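# Remove stained block from row, lay it flat, close row

## Task

Pull the yellow-brown stained block out of the line of blocks standing on edge and lay it flat on an empty part of the bench, clear of the line. Then push the remaining grey blocks together so they stand face against face with no gap. Finally open the grippers and withdraw both arms from the blocks.

## Robot and tools

Robot: two arms, left_arm and right_arm, each a six-joint arm ending in a two-finger parallel gripper with a wrist camera. Base poses in the scene frame: left_arm at (+0.005, +0.300, 0) with quat_wxyz (+0.996, 0, 0, -0.094); right_arm at (-0.031, -0.278, 0) with quat_wxyz (+0.997, 0, 0, -0.082). Joint ranges in rad, base to hand: waist -2.618 to 3.054, shoulder 0.000 to 3.142, elbow 0.000 to 3.142, wrist pitch -1.571 to 1.571, wrist yaw -1.571 to 1.571, wrist roll -2.094 to 2.094. Elbows stop slightly before straight.

Frame: one shared scene frame. Origin sits on the tabletop midway between the arms; +z is up, +x reaches out over the table, and left_arm is on the +y side. The arm names do not mean image left or right. In the gripper's own frame the fingers extend along +z and close along y. end_effector_position is the point between the finger pads, roughly 1 cm short of the fingertips. Reported hand positions can be somewhat wrong, worse at long reach, and arms tend to finish a centimetre or so off target, usually low.

Row layout (used by execute_actions and move): 16 plain numbers, both arms always included: left x, y, z, qw, qx, qy, qz, opening, then right x, y, z, qw, qx, qy, qz, opening. x, y, z are an absolute target for that gripper's end_effector_position, in metres, scene frame; the quaternion is an absolute target orientation, w first, scene frame. Opening runs -1 (closed) to +1 (fully open, 0.094 m). To keep an orientation steady, repeat the same quaternion each time rather than copying the slightly drifted one from a result. An arm meant to stay still should get its last reported pose and its intended opening in every call.

execute_actions(actions): actions is a list of up to 15 actions; each action is a table of up to 15 rows, one row per control step of 1/30 s. An action always lasts 15 steps (0.5 s); if the table is shorter its final row repeats. An empty list just reports state and images. Safety checks: if any target lies over 0.6 m from that gripper's current position along any of the gripper's own axes, that action is rejected for both arms; if the first action fails this against the latest reported state, or any action is malformed, nothing in the call runs. Each step, the commanded pose is limited to 70 mm and 16 degrees from the measured pose, so distant targets take several actions; after an action the arm only continues to the last limited pose. Position wins over orientation when both cannot be met.

move(target, speed, blocking): target is one 16-number row as above, absolute. Each gripper travels a straight line toward its pose, turning the short way; both paths finish together, lasting 0.5 to 10 s (cut off at 10 s). speed is top path speed in m/s, 0.002 to 0.5, default 0.25; rotation is capped at twice that value in rad/s. Openings are sent when the move starts. Paths ignore obstacles and the other arm, and grippers may lag, wander or overshoot speed, especially with a near-straight arm. Faster contact and targets set deeper past contact push harder. blocking=false returns after 0.5 s while motion continues; until a result shows it has ended, other moves and execute_actions are rejected, so use wait or stop. The move: line reports the ending (done, off_target, moving, held, fault), active limits (limits=paced means the pose was clipped; limits=held means a check blocked steps, after which the arm may lurch fast), and each gripper's distance from its pose. If only one arm is named, the other finished fine.

wait(seconds): 0 to 10; arms hold their last command; returns early if a running move ends. stop(): brakes a running move; needs stopping distance; fingers keep moving. zoom_image(camera, region): camera is cam_high, cam_left_wrist or cam_right_wrist; region [x0, y0, x1, y1] in pixels, top-left origin, no larger than 504 by 504. read_manual(section): only "licences"; no motion. finished_scene(scene): give the current scene number; irreversible, robot holds its last command first, and the task must be complete and stay so.

Results: state line `left_arm: …` | `right_arm: …` with each gripper's position and quat_wxyz; "Hand target" lines show where each arm is now being driven; grip_measured is the measured opening on the command scale (last Joint positions value is the opening in metres), possibly off by about 1 mm per gripper. To hold something, command about 0.03 below grip_measured; a smaller margin grips gentler. Finger force tops out near 50 to 62 N per pad, weaker on very thin parts. Step readings list positions at some steps, with HELD marking a blocked step. "pose unreachable" means the clearance check altered or blocked that arm. FAULT lines mark an arm stop. MOTOR HOT appears from 75 °C; at 90 °C that arm halts for 10 s; at 100 °C it goes limp and falls. Carrying loads heats motors, even while you deliberate.

Cameras: cam_high, cam_left_wrist, cam_right_wrist, each 504x504, with pinhole+radial calibration supplied; treat it as approximate.

Avoid: pushing anything off the table, dropping or slamming the block, hard shoves, and letting the arms strike or press each other. Brief outside tugs or pushes on objects may occur. The robot keeps running while you think.

Each tool is called after "Emit:" by a JSON object that holds its "method" and its "body", one argument or row to a line.

## Session

Emit:
{"method": "execute_actions", "body": {
  "actions": []
}}

Scene clock: 0.00 s.
left_arm: end_effector_position=(+0.3239, -0.2127, +0.1411) grip_measured=+1.000 end_effector_quat_wxyz=(+0.605, +0.335, +0.665, -0.283) | right_arm: end_effector_position=(+0.3345, -0.5635, +0.1782) grip_measured=+1.000 end_effector_quat_wxyz=(+0.605, +0.439, +0.632, -0.204)
Joint positions: left_arm=[-0.873  2.175  1.208  0.858 -0.156  0.012  0.094] | right_arm=[-0.345  1.618  0.705  0.711  0.415  0.365  0.094]
Joint velocities: left_arm=[-0.012  0.022 -0.007 -0.066  0.022  0.022  0.   ] | right_arm=[-0.002 -0.017 -0.007  0.022 -0.007  0.007  0.   ]
Hand target (left_arm): +0.324, -0.213, +0.140; +0.602, +0.335, +0.667, -0.282
Hand target (right_arm): +0.335, -0.564, +0.184; +0.610, +0.438, +0.628, -0.205

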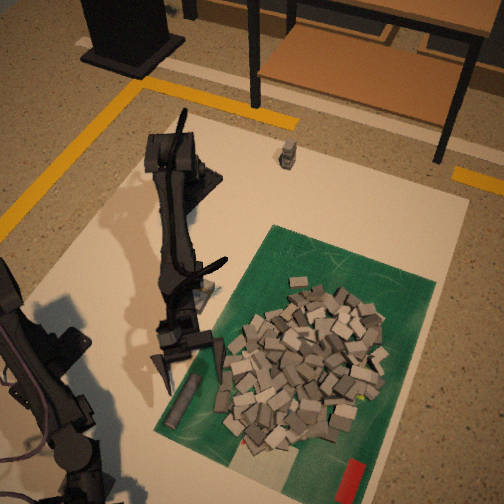

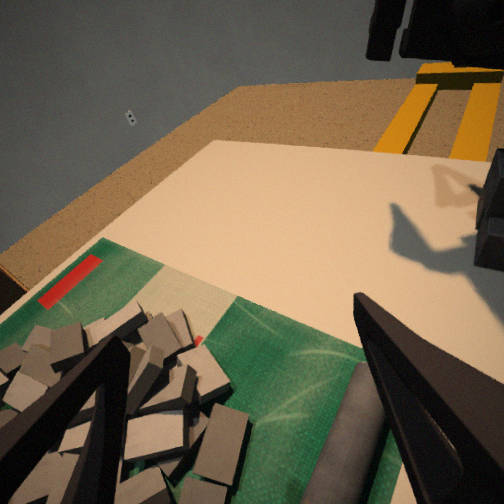

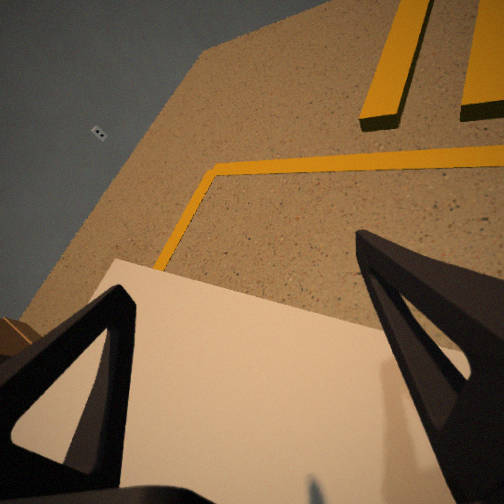

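Emit:
{"method": "move", "body": {
  "target": [0.2,0.35,0.25,0,1,0,0,1, 0.3345,-0.5635,0.1782,0.605,0.439,0.632,-0.204,1]
}}

Emit:
{"method": "zoom_image", "body": {
  "camera": "cam_high",
  "region": [120,200,320,400]
}}

Scene clock: 6.80 s.
left_arm: end_effector_position=(+0.2024, +0.3406, +0.2487) grip_measured=+1.000 end_effector_quat_wxyz=(-0.150, +0.874, +0.377, +0.267) | right_arm: end_effector_position=(+0.3345, -0.5635, +0.1782) grip_measured=+1.000 end_effector_quat_wxyz=(+0.605, +0.439, +0.632, -0.204)
Joint positions: left_arm=[-0.123  1.089  1.297 -1.543 -0.583  2.087  0.094] | right_arm=[-0.345  1.618  0.705  0.711  0.415  0.365  0.094]
Joint velocities: left_arm=[-0.032  0.012 -0.017 -0.037 -0.022  0.022  0.   ] | right_arm=[-0.007 -0.012  0.022  0.007  0.037 -0.007  0.   ]
Hand target (left_arm): +0.195, +0.345, +0.247; -0.163, +0.875, +0.369, +0.267
Hand target (right_arm): +0.335, -0.564, +0.178; +0.605, +0.439, +0.632, -0.204
Off the commanded pose (left_arm): 0.010 m, 58 deg; orientation clipped at the last step of the last action.
Off the commanded pose (right_arm): 0.000 m, 0 deg.
joint sent to its limit (left arm) — the command would take joint 4 (wrist pitch) past its lower limit and joint 6 (wrist roll) past its upper limit, so those joints were sent only as far as their limits.
move: off_target (left_arm); limits=paced
camera_calibration (this result's frames):
cam_left_wrist: T_world_to_cam=[[-0.632883, 0.745251, 0.209905, -0.187389], [0.358976, 0.0422368, 0.932391, -0.288138], [0.685999, 0.665445, -0.294258, -0.183653], [0, 0, 0, 1]] pos_world=[0.110826, 0.274033, 0.25395]

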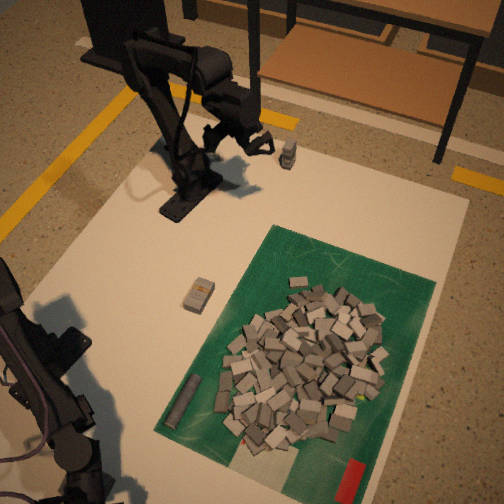

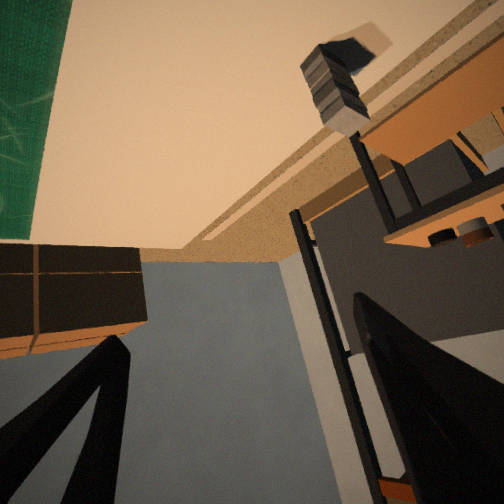

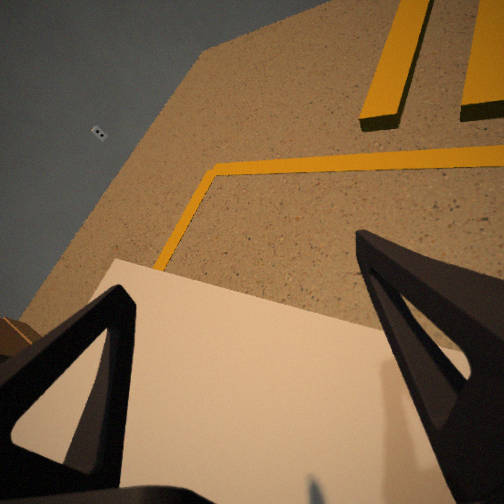

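Region (120, 200, 320, 400) of cam_high's 504x504 image, scaled by 2.520, with more detail than that image has.

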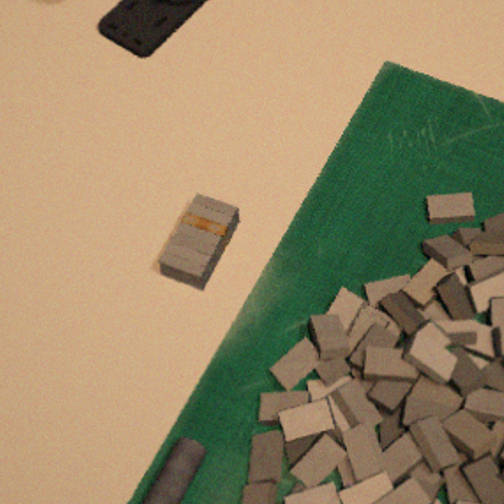

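Emit:
{"method": "move", "body": {
  "target": [0.13,0.05,0.15,0,0,1,0,1, 0.3345,-0.5635,0.1782,0.605,0.439,0.632,-0.204,1]
}}

Scene clock: 13.20 s.
left_arm: end_effector_position=(+0.1337, +0.0535, +0.1587) grip_measured=+1.000 end_effector_quat_wxyz=(+0.002, -0.001, +1.000, -0.004) | right_arm: end_effector_position=(+0.3345, -0.5635, +0.1782) grip_measured=+1.000 end_effector_quat_wxyz=(+0.605, +0.439, +0.632, -0.204)
Joint positions: left_arm=[-0.904  1.592  1.449 -1.42  -0.    -1.094  0.094] | right_arm=[-0.345  1.618  0.705  0.711  0.415  0.365  0.094]
Joint velocities: left_arm=[ 0.002 -0.027 -0.007  0.022 -0.051 -0.051  0.   ] | right_arm=[ 0.012 -0.007  0.012 -0.022 -0.007 -0.11   0.   ]
Hand target (left_arm): +0.132, +0.051, +0.152; -0.004, -0.002, +1.000, +0.004
Hand target (right_arm): +0.335, -0.564, +0.178; +0.605, +0.439, +0.632, -0.204
Off the commanded pose (left_arm): 0.010 m, 0 deg.
Off the commanded pose (right_arm): 0.000 m, 0 deg.
move: done; limits=paced
camera_calibration (this result's frames):
cam_left_wrist: T_world_to_cam=[[-0.189082, -0.980468, 0.0541271, 0.0597434], [-0.774147, 0.18275, 0.606052, 0.0283696], [-0.604107, 0.0726912, -0.793581, 0.311528], [0, 0, 0, 1]] pos_world=[0.221455, 0.0307466, 0.226795]

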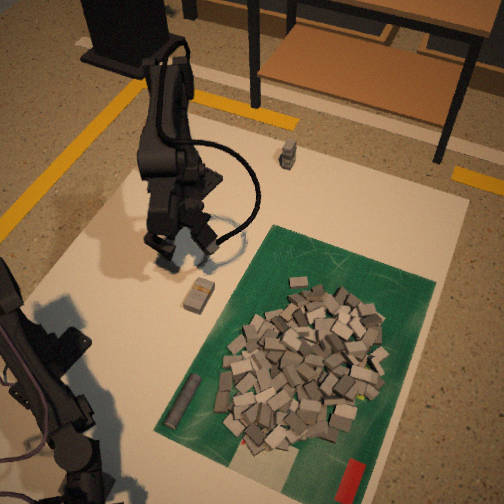

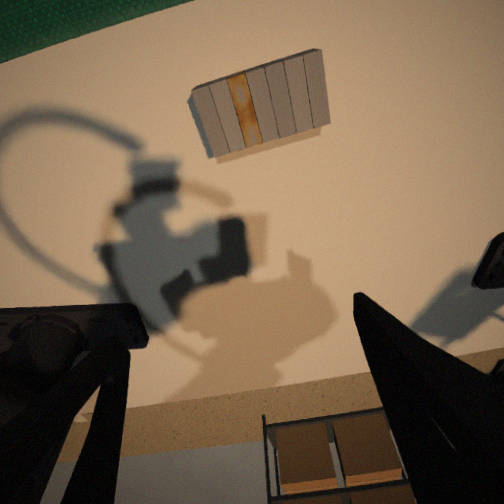

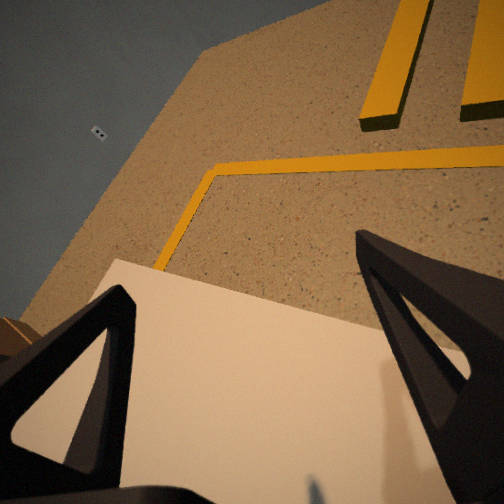

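Emit:
{"method": "move", "body": {
  "target": [0.225,-0.019,0.05,0,0,1,0,1, 0.3345,-0.5635,0.1782,0.605,0.439,0.632,-0.204,1],
  "speed": 0.15
}}

Scene clock: 15.90 s.
left_arm: end_effector_position=(+0.2190, -0.0109, +0.0476) grip_measured=+1.000 end_effector_quat_wxyz=(-0.006, -0.001, +1.000, +0.010) | right_arm: end_effector_position=(+0.3345, -0.5635, +0.1782) grip_measured=+1.000 end_effector_quat_wxyz=(+0.605, +0.439, +0.632, -0.204)
Joint positions: left_arm=[-0.782  2.036  1.561 -1.119 -0.    -0.972  0.094] | right_arm=[-0.345  1.618  0.705  0.711  0.415  0.365  0.094]
Joint velocities: left_arm=[ 0.002  0.002 -0.017  0.022 -0.022  0.022  0.   ] | right_arm=[-0.017  0.002  0.007  0.037  0.007 -0.007  0.   ]
Hand target (left_arm): +0.226, -0.017, +0.051; +0.000, -0.000, +1.000, -0.001
Hand target (right_arm): +0.335, -0.564, +0.178; +0.605, +0.439, +0.632, -0.204
Off the commanded pose (left_arm): 0.010 m, 1 deg.
Off the commanded pose (right_arm): 0.000 m, 0 deg.
move: done
camera_calibration (this result's frames):
cam_left_wrist: T_world_to_cam=[[-0.188378, -0.981584, 0.0317273, 0.0195779], [-0.76391, 0.166754, 0.623406, 0.1703], [-0.617216, 0.0931993, -0.781255, 0.282061], [0, 0, 0, 1]] pos_world=[0.307875, -0.0354688, 0.113574]

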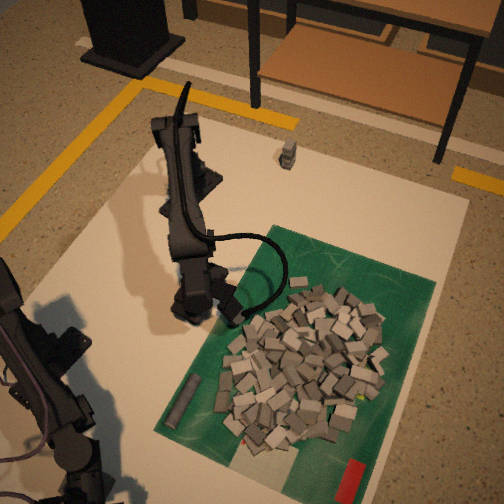

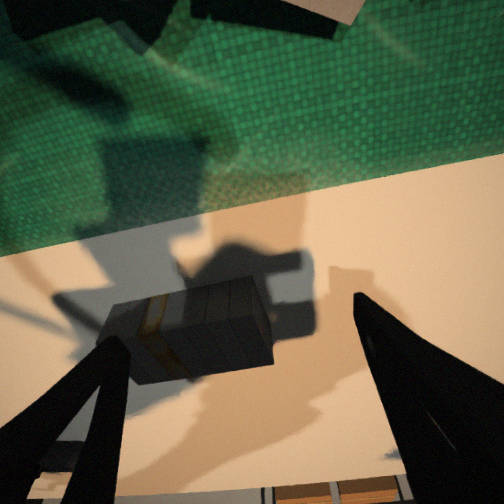

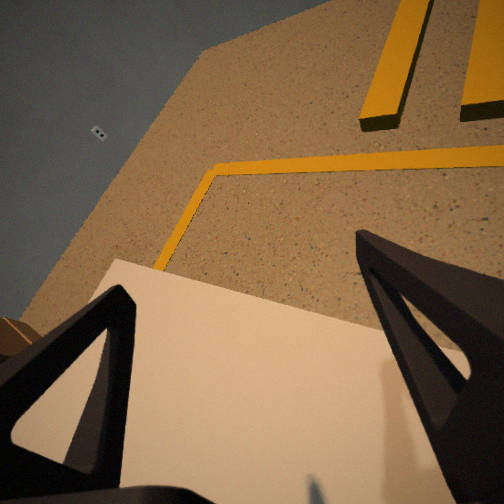

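Emit:
{"method": "move", "body": {
  "target": [0.228,-0.021,0.024,0,0,1,0,1, 0.3345,-0.5635,0.1782,0.605,0.439,0.632,-0.204,1],
  "speed": 0.05
}}

Scene clock: 20.53 s.
left_arm: end_effector_position=(+0.2289, -0.0254, +0.0332) grip_measured=+1.000 end_effector_quat_wxyz=(+0.006, -0.000, +1.000, -0.008) | right_arm: end_effector_position=(+0.3345, -0.5635, +0.1782) grip_measured=+1.000 end_effector_quat_wxyz=(+0.605, +0.439, +0.632, -0.204)
Joint positions: left_arm=[-0.782  2.075  1.561 -1.036 -0.    -0.971  0.094] | right_arm=[-0.345  1.618  0.705  0.711  0.415  0.365  0.094]
Joint velocities: left_arm=[-0.002 -0.007 -0.007  0.037 -0.022  0.007  0.   ] | right_arm=[-0.017 -0.002 -0.007  0.037 -0.007 -0.037  0.   ]
Hand target (left_arm): +0.228, -0.021, +0.024; -0.000, +0.000, +1.000, +0.000
Hand target (right_arm): +0.335, -0.564, +0.178; +0.605, +0.439, +0.632, -0.204
Off the commanded pose (left_arm): 0.010 m, 1 deg.
Off the commanded pose (right_arm): 0.000 m, 0 deg.
move: done
camera_calibration (this result's frames):
cam_left_wrist: T_world_to_cam=[[-0.190282, -0.979754, 0.0622523, 0.00720419], [-0.778794, 0.189252, 0.59805, 0.194088], [-0.597723, 0.0653166, -0.799037, 0.273648], [0, 0, 0, 1]] pos_world=[0.316091, -0.047547, 0.102132]

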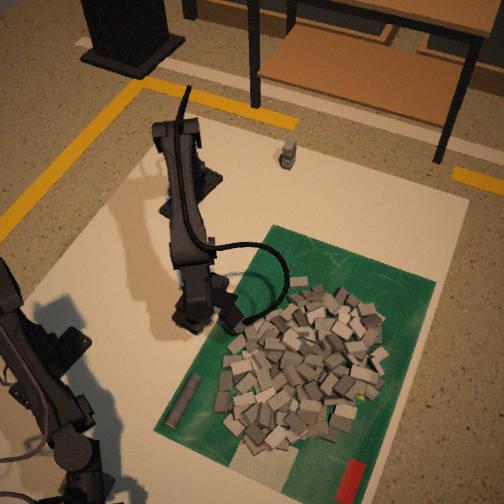

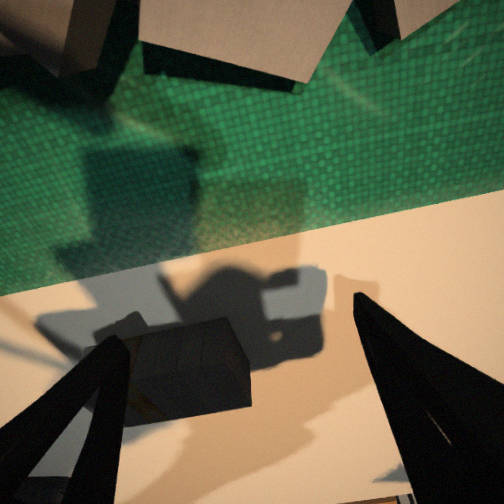

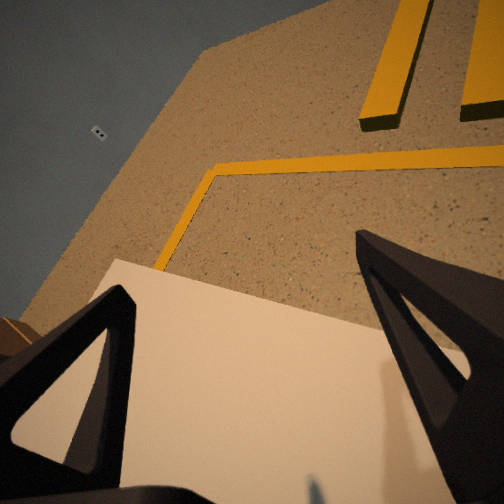

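Emit:
{"method": "move", "body": {
  "target": [0.228,-0.008,0.016,0,0,1,0,1, 0.3345,-0.5635,0.1782,0.605,0.439,0.632,-0.204,1],
  "speed": 0.05
}}

Scene clock: 21.80 s.
left_arm: end_effector_position=(+0.2264, -0.0101, +0.0144) grip_measured=+1.000 end_effector_quat_wxyz=(-0.003, -0.001, +1.000, +0.005) | right_arm: end_effector_position=(+0.3345, -0.5635, +0.1782) grip_measured=+1.000 end_effector_quat_wxyz=(+0.605, +0.439, +0.632, -0.204)
Joint positions: left_arm=[-0.764  2.075  1.483 -0.99  -0.    -0.954  0.094] | right_arm=[-0.345  1.618  0.705  0.711  0.415  0.365  0.094]
Joint velocities: left_arm=[ 0.007 -0.007 -0.007  0.007 -0.037  0.066  0.   ] | right_arm=[-0.022  0.002  0.002 -0.066  0.007  0.022  0.   ]
Hand target (left_arm): +0.228, -0.008, +0.016; +0.000, +0.000, +1.000, +0.000
Hand target (right_arm): +0.335, -0.564, +0.178; +0.605, +0.439, +0.632, -0.204
Off the commanded pose (left_arm): 0.003 m, 1 deg.
Off the commanded pose (right_arm): 0.000 m, 0 deg.
move: done
camera_calibration (this result's frames):
cam_left_wrist: T_world_to_cam=[[-0.188985, -0.981158, 0.0401727, 0.0228568], [-0.76789, 0.173158, 0.616734, 0.197573], [-0.61207, 0.0857052, -0.786146, 0.259392], [0, 0, 0, 1]] pos_world=[0.3148, -0.0340165, 0.0811519]

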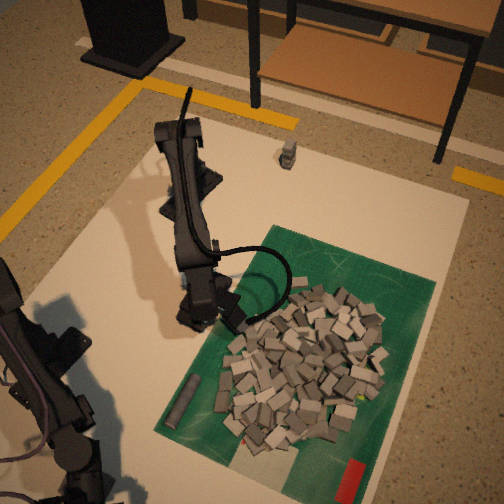

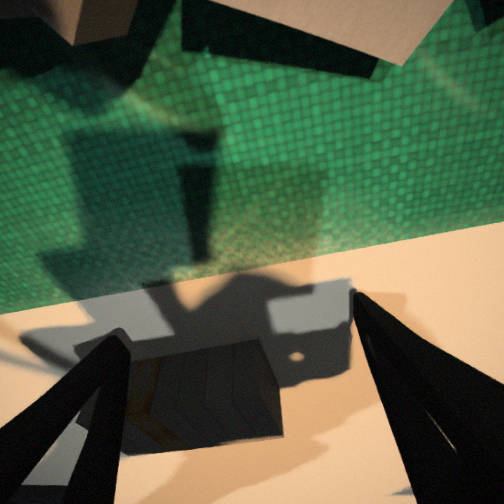

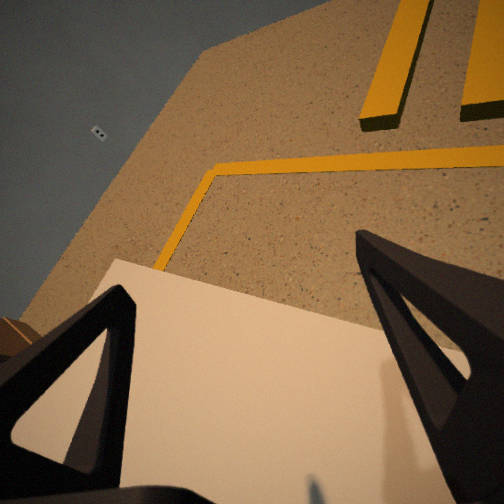

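Emit:
{"method": "move", "body": {
  "target": [0.192,-0.009,0.016,0,0,1,0,1, 0.3345,-0.5635,0.1782,0.605,0.439,0.632,-0.204,1],
  "speed": 0.03
}}

Scene clock: 23.67 s.
left_arm: end_effector_position=(+0.1993, -0.0127, +0.0146) grip_measured=+1.000 end_effector_quat_wxyz=(+0.004, +0.003, +1.000, -0.002) | right_arm: end_effector_position=(+0.3345, -0.5635, +0.1782) grip_measured=+1.000 end_effector_quat_wxyz=(+0.605, +0.439, +0.632, -0.204)
Joint positions: left_arm=[-0.83   2.013  1.391 -0.941 -0.004 -1.013  0.094] | right_arm=[-0.345  1.618  0.705  0.711  0.415  0.365  0.094]
Joint velocities: left_arm=[-0.017 -0.012  0.002 -0.037 -0.022 -0.007  0.   ] | right_arm=[-0.017 -0.007 -0.007 -0.037 -0.022  0.066  0.   ]
Hand target (left_arm): +0.192, -0.009, +0.016; -0.000, -0.000, +1.000, +0.000
Hand target (right_arm): +0.335, -0.564, +0.178; +0.605, +0.439, +0.632, -0.204
Off the commanded pose (left_arm): 0.008 m, 1 deg.
Off the commanded pose (right_arm): 0.000 m, 0 deg.
move: done
camera_calibration (this result's frames):
cam_left_wrist: T_world_to_cam=[[-0.196684, -0.979193, 0.0499651, 0.0165826], [-0.774553, 0.18642, 0.604413, 0.178712], [-0.601151, 0.0801774, -0.795103, 0.241079], [0, 0, 0, 1]] pos_world=[0.286608, -0.0364071, 0.0828381]

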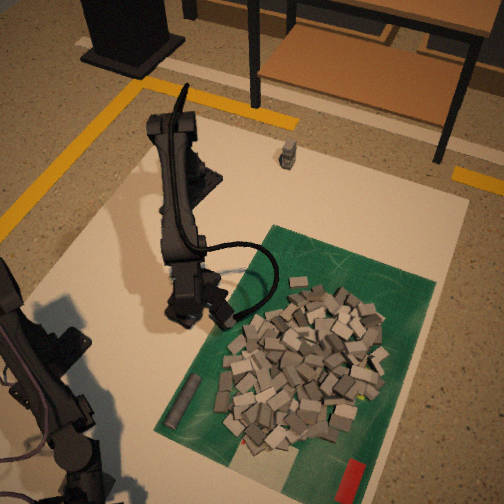

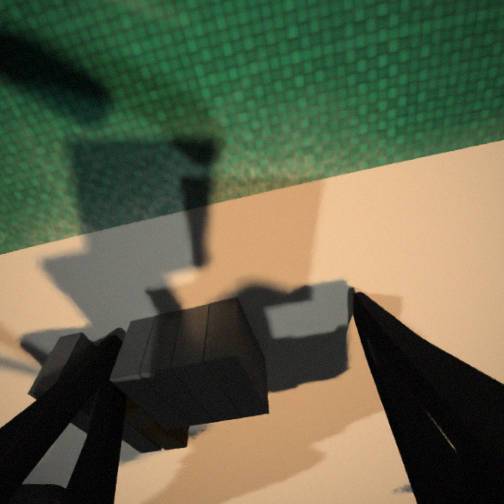

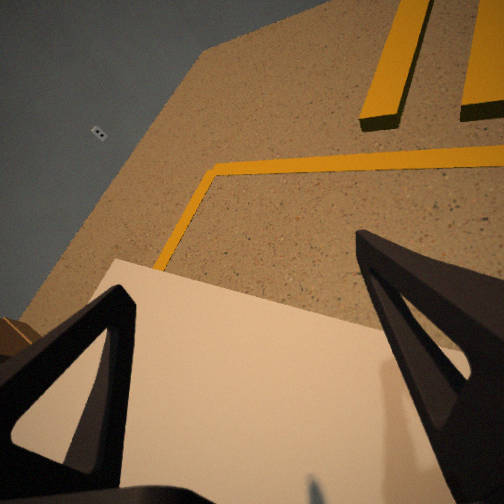

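Emit:
{"method": "move", "body": {
  "target": [0.15,-0.011,0.016,0,0,1,0,1, 0.3345,-0.5635,0.1782,0.605,0.439,0.632,-0.204,1],
  "speed": 0.04
}}

Emit:
{"method": "move", "body": {
  "target": [0.15,-0.011,0.12,0,0,1,0,1, 0.3345,-0.5635,0.1782,0.605,0.439,0.632,-0.204,1],
  "speed": 0.1
}}

Scene clock: 25.77 s.
left_arm: end_effector_position=(+0.1569, -0.0151, +0.0145) grip_measured=+1.000 end_effector_quat_wxyz=(+0.006, +0.003, +1.000, +0.001) | right_arm: end_effector_position=(+0.3345, -0.5635, +0.1782) grip_measured=+1.000 end_effector_quat_wxyz=(+0.605, +0.439, +0.632, -0.204)
Joint positions: left_arm=[-0.941  1.952  1.301 -0.916 -0.011 -1.124  0.094] | right_arm=[-0.345  1.618  0.705  0.711  0.415  0.365  0.094]
Joint velocities: left_arm=[ 0.017 -0.012 -0.007 -0.066 -0.051  0.081  0.   ] | right_arm=[-0.002 -0.007 -0.012 -0.051 -0.007 -0.007  0.   ]
Hand target (left_arm): +0.150, -0.011, +0.016; -0.000, -0.000, +1.000, +0.001
Hand target (right_arm): +0.335, -0.564, +0.178; +0.605, +0.439, +0.632, -0.204
Off the commanded pose (left_arm): 0.008 m, 1 deg.
Off the commanded pose (right_arm): 0.000 m, 0 deg.
move: done
camera_calibration (this result's frames):
cam_left_wrist: T_world_to_cam=[[-0.196505, -0.979514, 0.0440227, 0.00591806], [-0.777543, 0.183025, 0.601606, 0.146823], [-0.597338, 0.0839891, -0.797579, 0.21522], [0, 0, 0, 1]] pos_world=[0.243883, -0.0391515, 0.0830649]

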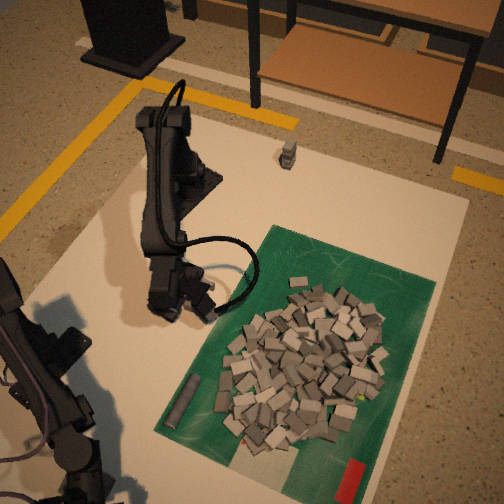

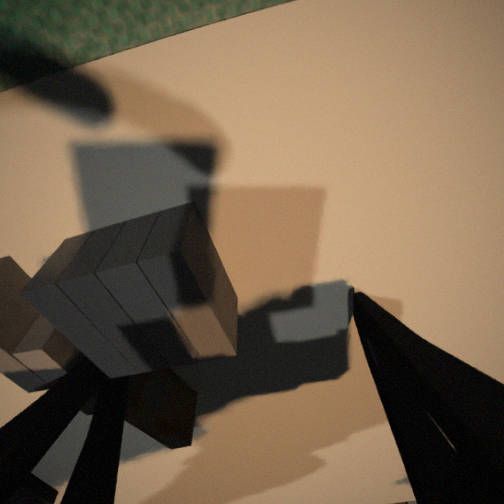

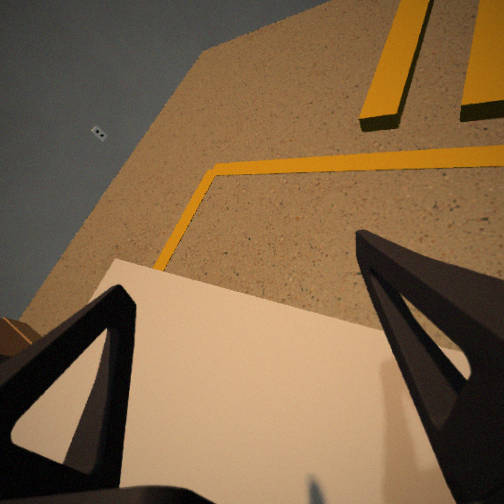

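Scene clock: 27.40 s.
left_arm: end_effector_position=(+0.1525, -0.0080, +0.1094) grip_measured=+1.000 end_effector_quat_wxyz=(-0.002, -0.000, +1.000, +0.012) | right_arm: end_effector_position=(+0.3345, -0.5635, +0.1782) grip_measured=+1.000 end_effector_quat_wxyz=(+0.605, +0.439, +0.632, -0.204)
Joint positions: left_arm=[-0.941  1.862  1.568 -1.299 -0.006 -1.13   0.094] | right_arm=[-0.345  1.618  0.705  0.711  0.415  0.365  0.094]
Joint velocities: left_arm=[-0.002 -0.002 -0.007 -0.022  0.022  0.037  0.   ] | right_arm=[-0.017 -0.007 -0.007  0.007 -0.037 -0.037  0.   ]
Hand target (left_arm): +0.150, -0.012, +0.120; -0.000, +0.000, +1.000, -0.000
Hand target (right_arm): +0.335, -0.564, +0.178; +0.605, +0.439, +0.632, -0.204
Off the commanded pose (left_arm): 0.011 m, 1 deg.
Off the commanded pose (right_arm): 0.000 m, 0 deg.
move: off_target (left_arm)
camera_calibration (this result's frames):
cam_left_wrist: T_world_to_cam=[[-0.189927, -0.981459, 0.0258144, 0.00881566], [-0.769071, 0.165068, 0.617481, 0.0819168], [-0.610293, 0.0974233, -0.786162, 0.288526], [0, 0, 0, 1]] pos_world=[0.240759, -0.0329788, 0.176018]

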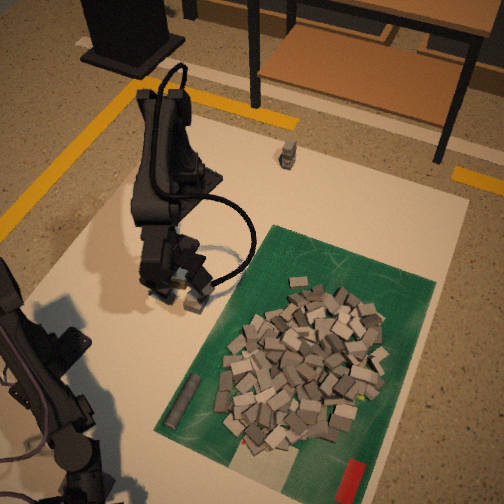

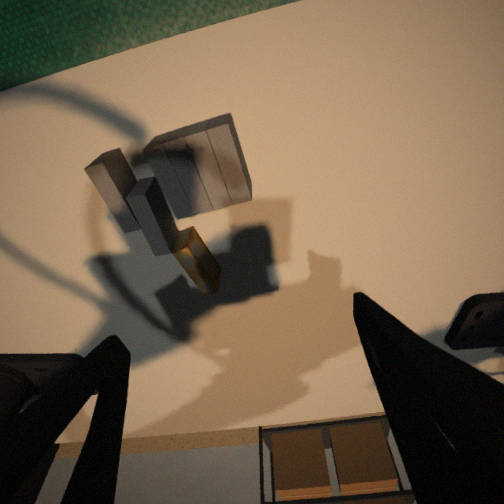

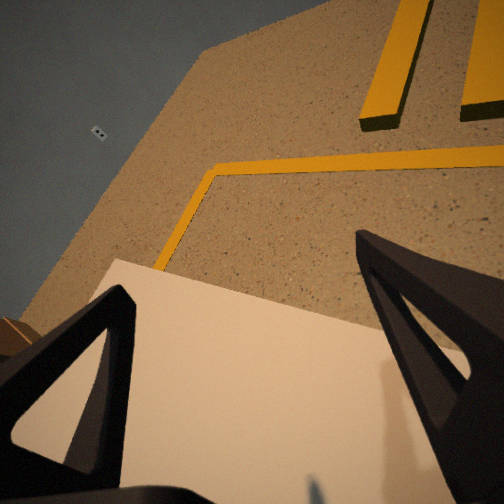

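Emit:
{"method": "move", "body": {
  "target": [0.108,0.033,0.05,0,0,1,0,-0.1, 0.3345,-0.5635,0.1782,0.605,0.439,0.632,-0.204,1],
  "speed": 0.1
}}

Emit:
{"method": "move", "body": {
  "target": [0.108,0.033,0.016,0,0,1,0,-0.1, 0.3345,-0.5635,0.1782,0.605,0.439,0.632,-0.204,1],
  "speed": 0.05
}}

Emit:
{"method": "move", "body": {
  "target": [0.108,0.033,0.016,0,0,1,0,-0.85, 0.3345,-0.5635,0.1782,0.605,0.439,0.632,-0.204,1]
}}

Scene clock: 29.67 s.
left_arm: end_effector_position=(+0.1103, +0.0323, +0.0484) grip_measured=-0.098 end_effector_quat_wxyz=(-0.001, +0.001, +1.000, +0.007) | right_arm: end_effector_position=(+0.3345, -0.5635, +0.1782) grip_measured=+1.000 end_effector_quat_wxyz=(+0.605, +0.439, +0.632, -0.204)
Joint positions: left_arm=[-1.012  1.698  1.12  -1.006 -0.004 -1.2    0.042] | right_arm=[-0.345  1.618  0.705  0.711  0.415  0.365  0.094]
Joint velocities: left_arm=[-0.017 -0.012 -0.007  0.037 -0.066 -0.051  0.001] | right_arm=[-0.012 -0.012  0.007 -0.007 -0.007  0.007  0.   ]
Hand target (left_arm): +0.107, +0.033, +0.050; -0.000, +0.000, +1.000, +0.001
Hand target (right_arm): +0.335, -0.564, +0.178; +0.605, +0.439, +0.632, -0.204
Off the commanded pose (left_arm): 0.003 m, 1 deg.
Off the commanded pose (right_arm): 0.000 m, 0 deg.
move: done
camera_calibration (this result's frames):
cam_left_wrist: T_world_to_cam=[[-0.19148, -0.980899, 0.0342534, 0.041725], [-0.770559, 0.171853, 0.613764, 0.0805334], [-0.607927, 0.0911292, -0.788746, 0.210978], [0, 0, 0, 1]] pos_world=[0.198305, 0.00786187, 0.115551]

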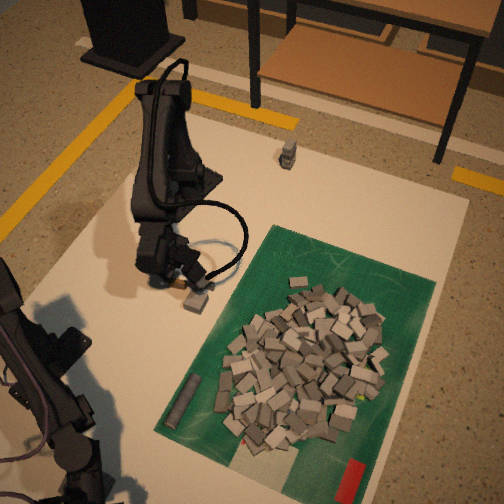

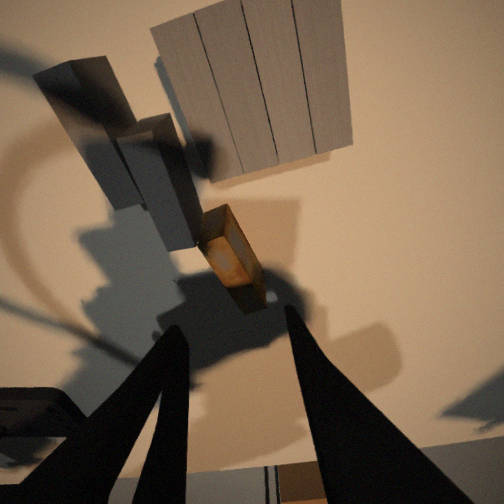

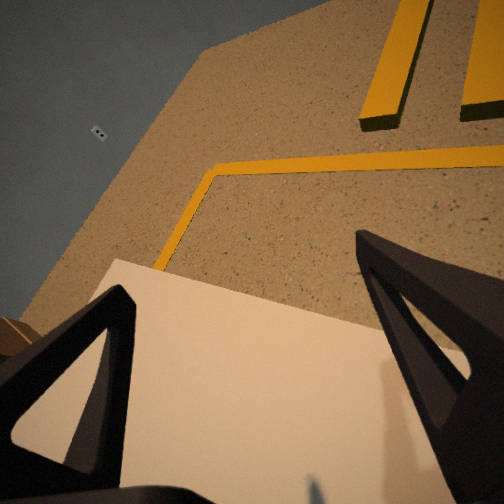

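Scene clock: 30.83 s.
left_arm: end_effector_position=(+0.1115, +0.0291, +0.0237) grip_measured=-0.098 end_effector_quat_wxyz=(+0.006, +0.000, +1.000, -0.009) | right_arm: end_effector_position=(+0.3345, -0.5635, +0.1782) grip_measured=+1.000 end_effector_quat_wxyz=(+0.605, +0.439, +0.632, -0.204)
Joint positions: left_arm=[-1.012  1.715  1.034 -0.867 -0.004 -1.2    0.042] | right_arm=[-0.345  1.618  0.705  0.711  0.415  0.365  0.094]
Joint velocities: left_arm=[-0.017 -0.007 -0.012  0.037  0.051  0.037 -0.001] | right_arm=[-0.012 -0.002 -0.007 -0.022  0.007  0.022  0.   ]
Hand target (left_arm): +0.108, +0.033, +0.016; +0.000, +0.000, +1.000, -0.000
Hand target (right_arm): +0.335, -0.564, +0.178; +0.605, +0.439, +0.632, -0.204
Off the commanded pose (left_arm): 0.009 m, 1 deg.
Off the commanded pose (right_arm): 0.000 m, 0 deg.
move: done
camera_calibration (this result's frames):
cam_left_wrist: T_world_to_cam=[[-0.192112, -0.97927, 0.0642104, 0.0390007], [-0.778335, 0.191891, 0.597807, 0.0978502], [-0.597736, 0.0648686, -0.799064, 0.192413], [0, 0, 0, 1]] pos_world=[0.198665, 0.00693421, 0.0927502]

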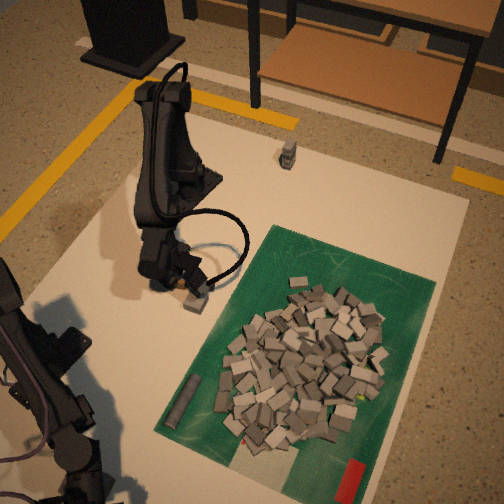

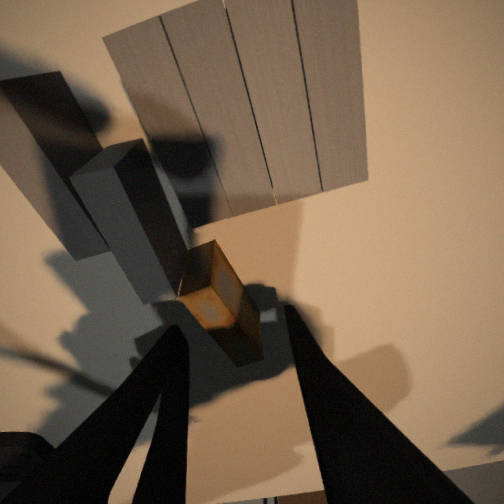

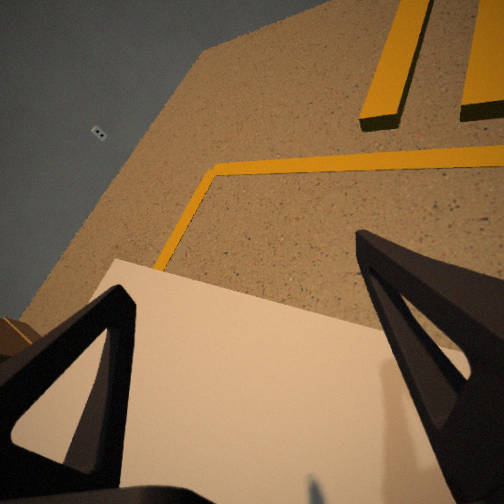

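Scene clock: 31.53 s.
left_arm: end_effector_position=(+0.1115, +0.0289, +0.0237) grip_measured=-0.781 end_effector_quat_wxyz=(+0.006, +0.000, +1.000, -0.010) | right_arm: end_effector_position=(+0.3345, -0.5635, +0.1782) grip_measured=+1.000 end_effector_quat_wxyz=(+0.605, +0.439, +0.632, -0.204)
Joint positions: left_arm=[-1.012  1.715  1.034 -0.867 -0.004 -1.2    0.01 ] | right_arm=[-0.345  1.618  0.705  0.711  0.415  0.365  0.094]
Joint velocities: left_arm=[ 0.017 -0.017  0.007 -0.051 -0.007  0.007 -0.   ] | right_arm=[ 0.002 -0.007  0.027  0.007 -0.037 -0.081  0.   ]
Hand target (left_arm): +0.108, +0.033, +0.016; +0.000, -0.000, +1.000, +0.000
Hand target (right_arm): +0.335, -0.564, +0.178; +0.605, +0.439, +0.632, -0.204
Off the commanded pose (left_arm): 0.009 m, 1 deg.
Off the commanded pose (right_arm): 0.000 m, 0 deg.
move: done
camera_calibration (this result's frames):
cam_left_wrist: T_world_to_cam=[[-0.192115, -0.979214, 0.0650573, 0.0387829], [-0.778285, 0.192405, 0.597706, 0.0978726], [-0.597799, 0.0641951, -0.799071, 0.192458], [0, 0, 0, 1]] pos_world=[0.198675, 0.00679068, 0.0927659]

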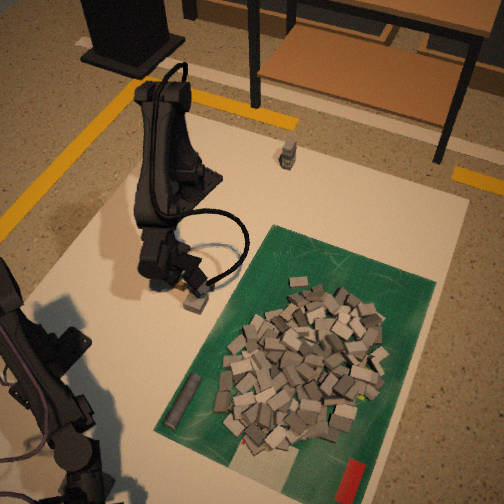

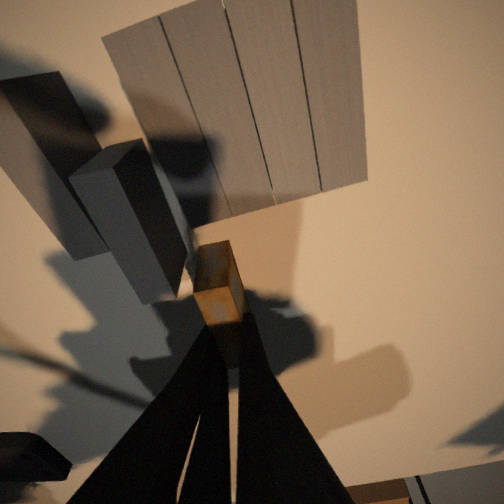

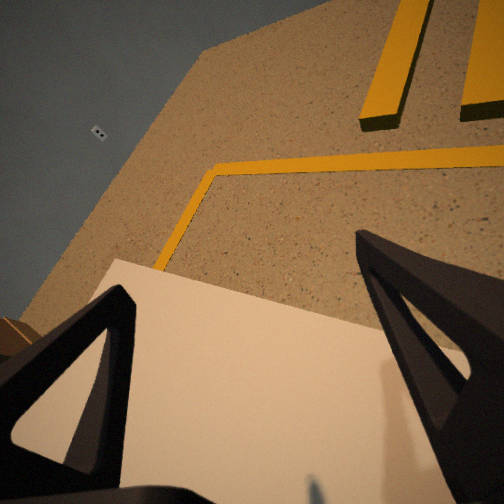

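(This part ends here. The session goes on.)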